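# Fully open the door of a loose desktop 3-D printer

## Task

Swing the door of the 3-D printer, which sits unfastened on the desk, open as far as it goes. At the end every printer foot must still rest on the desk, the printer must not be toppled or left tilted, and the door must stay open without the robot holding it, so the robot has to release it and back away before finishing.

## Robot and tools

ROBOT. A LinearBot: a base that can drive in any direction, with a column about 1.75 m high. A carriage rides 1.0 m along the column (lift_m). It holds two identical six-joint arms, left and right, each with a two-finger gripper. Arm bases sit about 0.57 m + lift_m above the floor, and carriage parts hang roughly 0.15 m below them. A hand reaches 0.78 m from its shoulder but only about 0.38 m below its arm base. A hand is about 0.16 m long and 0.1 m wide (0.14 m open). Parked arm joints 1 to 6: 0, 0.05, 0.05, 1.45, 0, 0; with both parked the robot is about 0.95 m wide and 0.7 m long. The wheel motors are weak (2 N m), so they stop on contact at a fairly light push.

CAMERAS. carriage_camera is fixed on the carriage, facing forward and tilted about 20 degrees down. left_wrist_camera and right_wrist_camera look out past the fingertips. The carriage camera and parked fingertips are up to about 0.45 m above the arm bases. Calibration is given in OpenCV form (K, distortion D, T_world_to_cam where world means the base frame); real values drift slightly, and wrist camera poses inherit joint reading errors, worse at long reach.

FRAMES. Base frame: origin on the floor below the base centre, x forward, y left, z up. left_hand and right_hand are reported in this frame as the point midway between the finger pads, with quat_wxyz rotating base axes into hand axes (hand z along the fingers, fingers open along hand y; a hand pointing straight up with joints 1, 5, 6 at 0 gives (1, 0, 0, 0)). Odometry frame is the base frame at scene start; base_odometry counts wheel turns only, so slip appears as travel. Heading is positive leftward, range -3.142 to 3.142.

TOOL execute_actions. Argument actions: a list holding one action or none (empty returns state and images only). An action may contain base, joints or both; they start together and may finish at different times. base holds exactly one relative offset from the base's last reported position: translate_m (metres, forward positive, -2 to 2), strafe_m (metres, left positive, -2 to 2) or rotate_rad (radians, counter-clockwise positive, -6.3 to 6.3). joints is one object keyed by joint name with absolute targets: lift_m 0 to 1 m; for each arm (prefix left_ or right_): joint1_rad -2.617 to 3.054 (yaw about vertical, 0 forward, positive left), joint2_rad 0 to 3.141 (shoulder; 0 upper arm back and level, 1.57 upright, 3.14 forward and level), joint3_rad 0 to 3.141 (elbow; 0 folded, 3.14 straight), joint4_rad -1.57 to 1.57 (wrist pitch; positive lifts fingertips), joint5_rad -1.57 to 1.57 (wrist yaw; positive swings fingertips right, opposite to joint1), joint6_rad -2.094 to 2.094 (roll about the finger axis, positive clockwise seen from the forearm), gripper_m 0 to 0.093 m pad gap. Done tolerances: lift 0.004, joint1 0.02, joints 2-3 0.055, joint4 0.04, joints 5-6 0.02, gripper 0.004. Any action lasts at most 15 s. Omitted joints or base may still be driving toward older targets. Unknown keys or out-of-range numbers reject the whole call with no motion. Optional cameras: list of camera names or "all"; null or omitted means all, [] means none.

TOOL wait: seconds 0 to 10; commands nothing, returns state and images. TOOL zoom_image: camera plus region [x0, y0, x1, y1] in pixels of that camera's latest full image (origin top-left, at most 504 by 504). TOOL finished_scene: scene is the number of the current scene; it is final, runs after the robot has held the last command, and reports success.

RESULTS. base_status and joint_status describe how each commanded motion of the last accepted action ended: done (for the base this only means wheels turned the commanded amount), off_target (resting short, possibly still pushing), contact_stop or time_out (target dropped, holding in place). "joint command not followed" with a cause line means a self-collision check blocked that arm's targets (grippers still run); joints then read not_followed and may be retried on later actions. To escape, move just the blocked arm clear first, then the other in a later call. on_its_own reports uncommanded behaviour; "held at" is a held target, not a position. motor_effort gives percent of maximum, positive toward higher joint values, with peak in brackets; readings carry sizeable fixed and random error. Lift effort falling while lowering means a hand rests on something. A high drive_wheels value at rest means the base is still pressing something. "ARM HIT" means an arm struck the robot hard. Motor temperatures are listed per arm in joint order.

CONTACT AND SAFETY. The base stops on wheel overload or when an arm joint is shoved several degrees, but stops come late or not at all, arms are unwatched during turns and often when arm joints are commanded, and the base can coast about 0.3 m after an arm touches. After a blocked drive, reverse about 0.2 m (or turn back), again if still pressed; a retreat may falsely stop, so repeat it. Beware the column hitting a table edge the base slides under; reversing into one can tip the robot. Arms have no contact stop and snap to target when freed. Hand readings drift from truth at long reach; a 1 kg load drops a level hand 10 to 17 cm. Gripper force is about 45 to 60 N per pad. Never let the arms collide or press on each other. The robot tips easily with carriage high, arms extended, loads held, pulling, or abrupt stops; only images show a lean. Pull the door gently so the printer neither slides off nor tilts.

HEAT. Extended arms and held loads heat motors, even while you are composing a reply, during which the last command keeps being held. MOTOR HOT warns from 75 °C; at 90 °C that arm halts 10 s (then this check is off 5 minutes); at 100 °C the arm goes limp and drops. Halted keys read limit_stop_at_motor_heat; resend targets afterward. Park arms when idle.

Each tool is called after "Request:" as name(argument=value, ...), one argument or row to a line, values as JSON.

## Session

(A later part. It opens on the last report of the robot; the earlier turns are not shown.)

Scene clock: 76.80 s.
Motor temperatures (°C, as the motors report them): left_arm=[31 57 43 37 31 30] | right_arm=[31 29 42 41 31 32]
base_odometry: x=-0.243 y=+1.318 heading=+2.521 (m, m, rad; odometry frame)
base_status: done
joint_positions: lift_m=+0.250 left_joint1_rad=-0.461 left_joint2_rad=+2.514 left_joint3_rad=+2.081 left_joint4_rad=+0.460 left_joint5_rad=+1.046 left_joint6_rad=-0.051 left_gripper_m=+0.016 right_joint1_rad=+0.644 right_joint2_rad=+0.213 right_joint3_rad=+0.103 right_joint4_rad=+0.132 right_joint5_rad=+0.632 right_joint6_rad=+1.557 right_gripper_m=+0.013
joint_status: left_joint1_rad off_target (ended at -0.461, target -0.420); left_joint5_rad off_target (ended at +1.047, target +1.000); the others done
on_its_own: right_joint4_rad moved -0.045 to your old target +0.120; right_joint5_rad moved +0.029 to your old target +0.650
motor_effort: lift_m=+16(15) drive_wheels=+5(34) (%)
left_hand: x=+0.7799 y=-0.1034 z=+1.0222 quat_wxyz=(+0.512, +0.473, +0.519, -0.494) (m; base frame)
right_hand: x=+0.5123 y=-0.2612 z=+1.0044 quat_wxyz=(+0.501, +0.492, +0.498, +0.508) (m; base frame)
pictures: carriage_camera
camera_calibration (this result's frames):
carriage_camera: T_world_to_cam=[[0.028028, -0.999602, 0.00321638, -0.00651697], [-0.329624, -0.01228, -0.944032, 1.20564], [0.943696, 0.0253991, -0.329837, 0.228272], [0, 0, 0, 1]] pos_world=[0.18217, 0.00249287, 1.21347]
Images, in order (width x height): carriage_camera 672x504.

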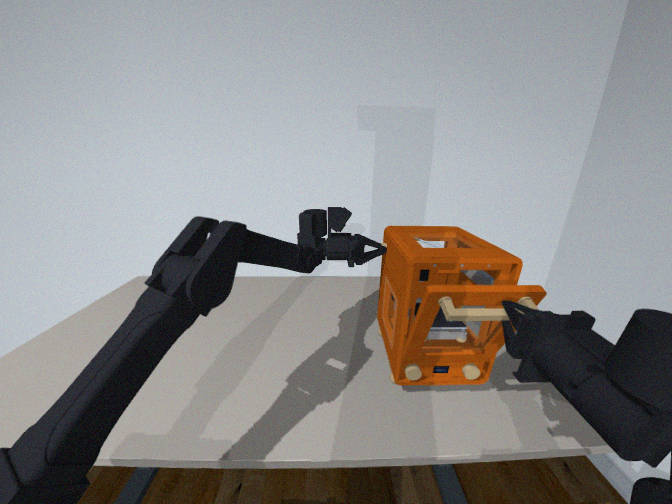

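Open. Repeat the sequence.

Request:
execute_actions(
  actions=[
    {"joints":{"left_gripper_m":0.07,"left_joint1_rad":-0.46,"left_joint5_rad":1.04}},
  ],
  cameras=[],
)

Request:
execute_actions(
  actions=[
    {"joints":{"left_joint1_rad":-0.1,"right_gripper_m":0.016}},
  ],
  cameras=[],
)

Request:
execute_actions(
  actions=[
    {"base":{"translate_m":-0.07},"joints":{"lift_m":0.19,"right_gripper_m":0.018,"left_joint1_rad":0.2,"left_joint2_rad":0.6,"left_joint3_rad":0.3,"left_joint4_rad":1.2,"left_joint5_rad":0}},
  ],
  cameras=["carriage_camera"],
)

Request:
execute_actions(
  actions=[
    {"base":{"translate_m":-0.045},"joints":{"lift_m":0.11,"right_joint4_rad":0.0}},
  ],
  cameras=["carriage_camera"],
)

Scene clock: 83.37 s.
Motor temperatures (°C, as the motors report them): left_arm=[31 59 43 38 31 30] | right_arm=[31 29 42 41 31 32]
base_odometry: x=-0.243 y=+1.318 heading=+2.521 (m, m, rad; odometry frame)
base_status: not commanded
joint_positions: lift_m=+0.250 left_joint1_rad=-0.461 left_joint2_rad=+2.514 left_joint3_rad=+2.081 left_joint4_rad=+0.462 left_joint5_rad=+1.049 left_joint6_rad=-0.049 left_gripper_m=+0.070 right_joint1_rad=+0.644 right_joint2_rad=+0.213 right_joint3_rad=+0.103 right_joint4_rad=+0.132 right_joint5_rad=+0.634 right_joint6_rad=+1.558 right_gripper_m=+0.013
joint_status: all done
motor_effort: lift_m=+15(16) drive_wheels=+6(6) (%)
left_hand: x=+0.7791 y=-0.1038 z=+1.0225 quat_wxyz=(+0.513, +0.475, +0.517, -0.494) (m; base frame)
right_hand: x=+0.5123 y=-0.2615 z=+1.0044 quat_wxyz=(+0.502, +0.493, +0.498, +0.507) (m; base frame)
pictures: none
No camera images: the call's "cameras" was empty. Leave "cameras" out to get every camera's image.

Scene clock: 84.63 s.
Motor temperatures (°C, as the motors report them): left_arm=[31 59 43 38 31 30] | right_arm=[31 29 42 41 31 32]
base_odometry: x=-0.243 y=+1.318 heading=+2.521 (m, m, rad; odometry frame)
base_status: not commanded
joint_positions: lift_m=+0.250 left_joint1_rad=-0.106 left_joint2_rad=+2.514 left_joint3_rad=+2.087 left_joint4_rad=+0.463 left_joint5_rad=+1.038 left_joint6_rad=-0.048 left_gripper_m=+0.070 right_joint1_rad=+0.644 right_joint2_rad=+0.213 right_joint3_rad=+0.103 right_joint4_rad=+0.128 right_joint5_rad=+0.642 right_joint6_rad=+1.561 right_gripper_m=+0.016
joint_status: all done
motor_effort: lift_m=+14(15) drive_wheels=+6(7) (%)
left_hand: x=+0.8952 y=+0.0998 z=+1.0252 quat_wxyz=(+0.597, +0.374, +0.592, -0.391) (m; base frame)
right_hand: x=+0.5124 y=-0.2629 z=+1.0035 quat_wxyz=(+0.503, +0.496, +0.497, +0.505) (m; base frame)
pictures: none
No camera images: the call's "cameras" was empty. Leave "cameras" out to get every camera's image.

Scene clock: 86.60 s.
Motor temperatures (°C, as the motors report them): left_arm=[31 59 43 37 31 30] | right_arm=[31 29 42 41 31 32]
base_odometry: x=-0.186 y=+1.277 heading=+2.521 (m, m, rad; odometry frame)
base_status: done
joint_positions: lift_m=+0.190 left_joint1_rad=+0.202 left_joint2_rad=+0.609 left_joint3_rad=+0.312 left_joint4_rad=+1.214 left_joint5_rad=+0.008 left_joint6_rad=-0.048 left_gripper_m=+0.070 right_joint1_rad=+0.644 right_joint2_rad=+0.186 right_joint3_rad=+0.094 right_joint4_rad=+0.075 right_joint5_rad=+0.644 right_joint6_rad=+1.567 right_gripper_m=+0.018
joint_status: all done
motor_effort: lift_m=+15(17) drive_wheels=-4(42) (%)
left_hand: x=+0.4726 y=+0.3547 z=+1.1830 quat_wxyz=(+0.944, -0.036, +0.319, +0.072) (m; base frame)
right_hand: x=+0.5108 y=-0.2644 z=+0.9336 quat_wxyz=(+0.500, +0.500, +0.507, +0.493) (m; base frame)
pictures: carriage_camera
camera_calibration (this result's frames):
carriage_camera: T_world_to_cam=[[0.028028, -0.999602, 0.00321638, -0.00632409], [-0.329624, -0.01228, -0.944032, 1.14903], [0.943696, 0.0253991, -0.329837, 0.208492], [0, 0, 0, 1]] pos_world=[0.18217, 0.00249287, 1.15351]
Images, in order (width x height): carriage_camera 672x504.

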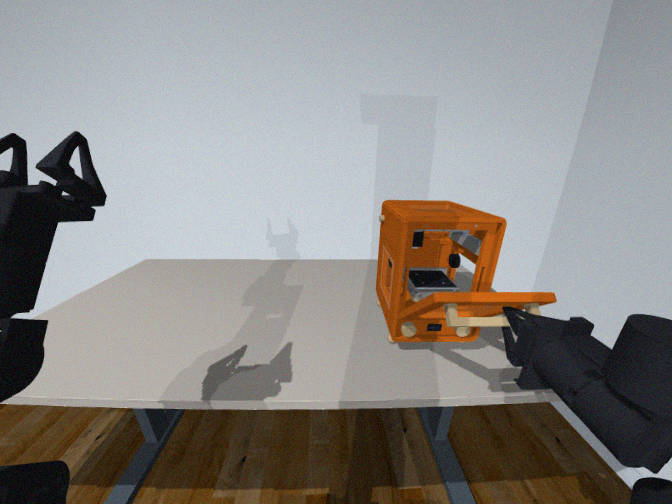

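Scene clock: 87.73 s.
Motor temperatures (°C, as the motors report them): left_arm=[31 58 43 37 31 30] | right_arm=[31 29 42 41 31 32]
base_odometry: x=-0.150 y=+1.251 heading=+2.522 (m, m, rad; odometry frame)
base_status: done
joint_positions: lift_m=+0.110 left_joint1_rad=+0.202 left_joint2_rad=+0.609 left_joint3_rad=+0.310 left_joint4_rad=+1.204 left_joint5_rad=+0.007 left_joint6_rad=-0.048 left_gripper_m=+0.070 right_joint1_rad=+0.644 right_joint2_rad=+0.189 right_joint3_rad=+0.090 right_joint4_rad=-0.043 right_joint5_rad=+0.646 right_joint6_rad=+1.567 right_gripper_m=+0.018
joint_status: right_joint4_rad off_target (ended at -0.043, target +0.000); the others done
motor_effort: lift_m=+18(11) drive_wheels=-4(41) (%)
left_hand: x=+0.4749 y=+0.3552 z=+1.1006 quat_wxyz=(+0.942, -0.037, +0.325, +0.071) (m; base frame)
right_hand: x=+0.5094 y=-0.2658 z=+0.8262 quat_wxyz=(+0.493, +0.505, +0.549, +0.448) (m; base frame)
pictures: carriage_camera
camera_calibration (this result's frames):
carriage_camera: T_world_to_cam=[[0.028028, -0.999602, 0.00321638, -0.00606669], [-0.329624, -0.01228, -0.944032, 1.07348], [0.943696, 0.0253991, -0.329837, 0.182096], [0, 0, 0, 1]] pos_world=[0.18217, 0.00249287, 1.07348]
Images, in order (width x height): carriage_camera 672x504.

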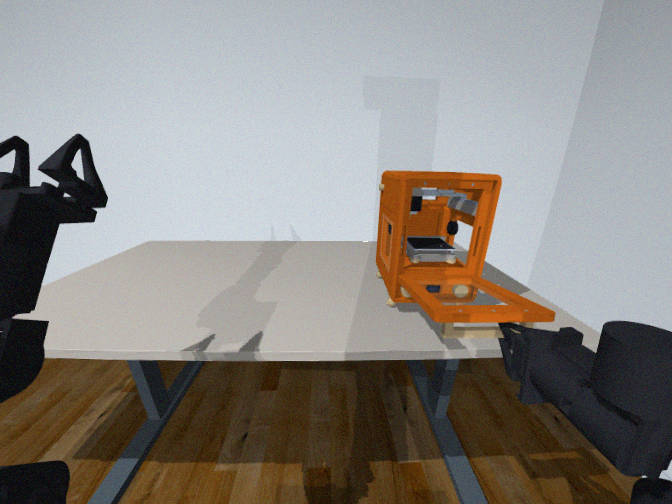

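Request:
execute_actions(
  actions=[
    {"base":{"translate_m":-0.015},"joints":{"lift_m":0.08,"right_joint4_rad":-0.05}},
  ],
  cameras=["carriage_camera"],
)

Request:
execute_actions(
  actions=[
    {"joints":{"right_gripper_m":0.093}},
  ],
  cameras=[],
)

Request:
execute_actions(
  actions=[
    {"base":{"translate_m":-0.35}},
  ],
  cameras=["carriage_camera"],
)

Request:
zoom_image(
  camera="carriage_camera",
  region=[300,130,540,330],
)

Scene clock: 94.90 s.
Motor temperatures (°C, as the motors report them): left_arm=[31 53 43 36 31 30] | right_arm=[31 29 42 42 31 32]
base_odometry: x=-0.138 y=+1.242 heading=+2.522 (m, m, rad; odometry frame)
base_status: done
joint_positions: lift_m=+0.080 left_joint1_rad=+0.202 left_joint2_rad=+0.609 left_joint3_rad=+0.309 left_joint4_rad=+1.202 left_joint5_rad=+0.007 left_joint6_rad=-0.048 left_gripper_m=+0.070 right_joint1_rad=+0.644 right_joint2_rad=+0.191 right_joint3_rad=+0.090 right_joint4_rad=-0.078 right_joint5_rad=+0.646 right_joint6_rad=+1.567 right_gripper_m=+0.018
joint_status: all done
motor_effort: lift_m=+14(13) drive_wheels=-5(44) (%)
left_hand: x=+0.4755 y=+0.3554 z=+1.0699 quat_wxyz=(+0.942, -0.038, +0.326, +0.071) (m; base frame)
right_hand: x=+0.5085 y=-0.2666 z=+0.7885 quat_wxyz=(+0.491, +0.506, +0.561, +0.434) (m; base frame)
pictures: carriage_camera
camera_calibration (this result's frames):
carriage_camera: T_world_to_cam=[[0.028028, -0.999602, 0.00321638, -0.00597038], [-0.329624, -0.01228, -0.944032, 1.04521], [0.943696, 0.0253991, -0.329837, 0.17222], [0, 0, 0, 1]] pos_world=[0.18217, 0.00249287, 1.04353]
Images, in order (width x height): carriage_camera 672x504.

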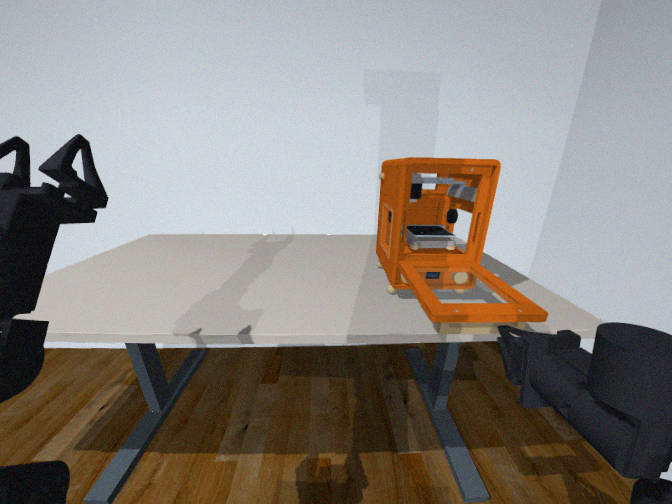

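Scene clock: 95.57 s.
Motor temperatures (°C, as the motors report them): left_arm=[31 53 43 36 31 30] | right_arm=[31 29 43 42 31 32]
base_odometry: x=-0.138 y=+1.242 heading=+2.522 (m, m, rad; odometry frame)
base_status: not commanded
joint_positions: lift_m=+0.080 left_joint1_rad=+0.202 left_joint2_rad=+0.609 left_joint3_rad=+0.309 left_joint4_rad=+1.202 left_joint5_rad=+0.007 left_joint6_rad=-0.048 left_gripper_m=+0.070 right_joint1_rad=+0.644 right_joint2_rad=+0.191 right_joint3_rad=+0.090 right_joint4_rad=-0.082 right_joint5_rad=+0.647 right_joint6_rad=+1.567 right_gripper_m=+0.093
joint_status: all done
motor_effort: lift_m=+15(14) drive_wheels=-5(5) (%)
left_hand: x=+0.4755 y=+0.3554 z=+1.0699 quat_wxyz=(+0.942, -0.038, +0.326, +0.071) (m; base frame)
right_hand: x=+0.5084 y=-0.2668 z=+0.7877 quat_wxyz=(+0.490, +0.507, +0.562, +0.432) (m; base frame)
pictures: none
No camera images: the call's "cameras" was empty. Leave "cameras" out to get every camera's image.

Scene clock: 98.23 s.
Motor temperatures (°C, as the motors report them): left_arm=[31 52 43 36 31 30] | right_arm=[31 29 43 42 31 32]
base_odometry: x=+0.147 y=+1.039 heading=+2.522 (m, m, rad; odometry frame)
base_status: done
joint_positions: lift_m=+0.080 left_joint1_rad=+0.202 left_joint2_rad=+0.609 left_joint3_rad=+0.309 left_joint4_rad=+1.202 left_joint5_rad=+0.007 left_joint6_rad=-0.048 left_gripper_m=+0.070 right_joint1_rad=+0.644 right_joint2_rad=+0.191 right_joint3_rad=+0.090 right_joint4_rad=-0.077 right_joint5_rad=+0.647 right_joint6_rad=+1.567 right_gripper_m=+0.093
joint_status: not commanded
motor_effort: lift_m=+12(16) drive_wheels=-4(43) (%)
left_hand: x=+0.4755 y=+0.3554 z=+1.0699 quat_wxyz=(+0.942, -0.038, +0.326, +0.071) (m; base frame)
right_hand: x=+0.5085 y=-0.2667 z=+0.7887 quat_wxyz=(+0.491, +0.506, +0.561, +0.434) (m; base frame)
pictures: carriage_camera
camera_calibration (this result's frames):
carriage_camera: T_world_to_cam=[[0.028028, -0.999602, 0.00321638, -0.00597038], [-0.329624, -0.01228, -0.944032, 1.04521], [0.943696, 0.0253991, -0.329837, 0.17222], [0, 0, 0, 1]] pos_world=[0.18217, 0.00249287, 1.04353]
Images, in order (width x height): carriage_camera 672x504.

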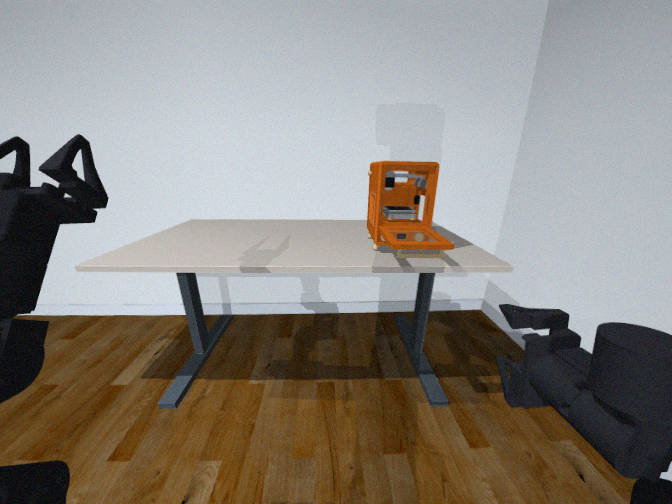

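Region (300, 130, 540, 330) of carriage_camera's 672x504 image, scaled by 2.100, with more detail than that image has.

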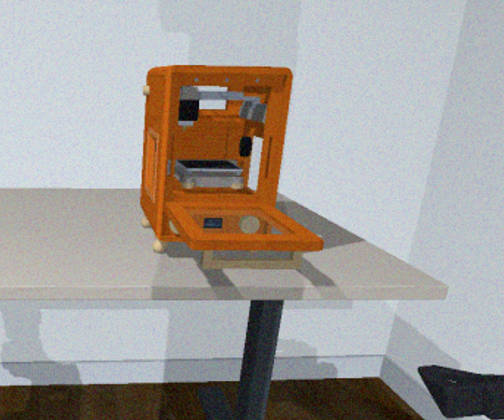

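Request:
finished_scene(
  scene=2,
)

The scene is finished: the task was done.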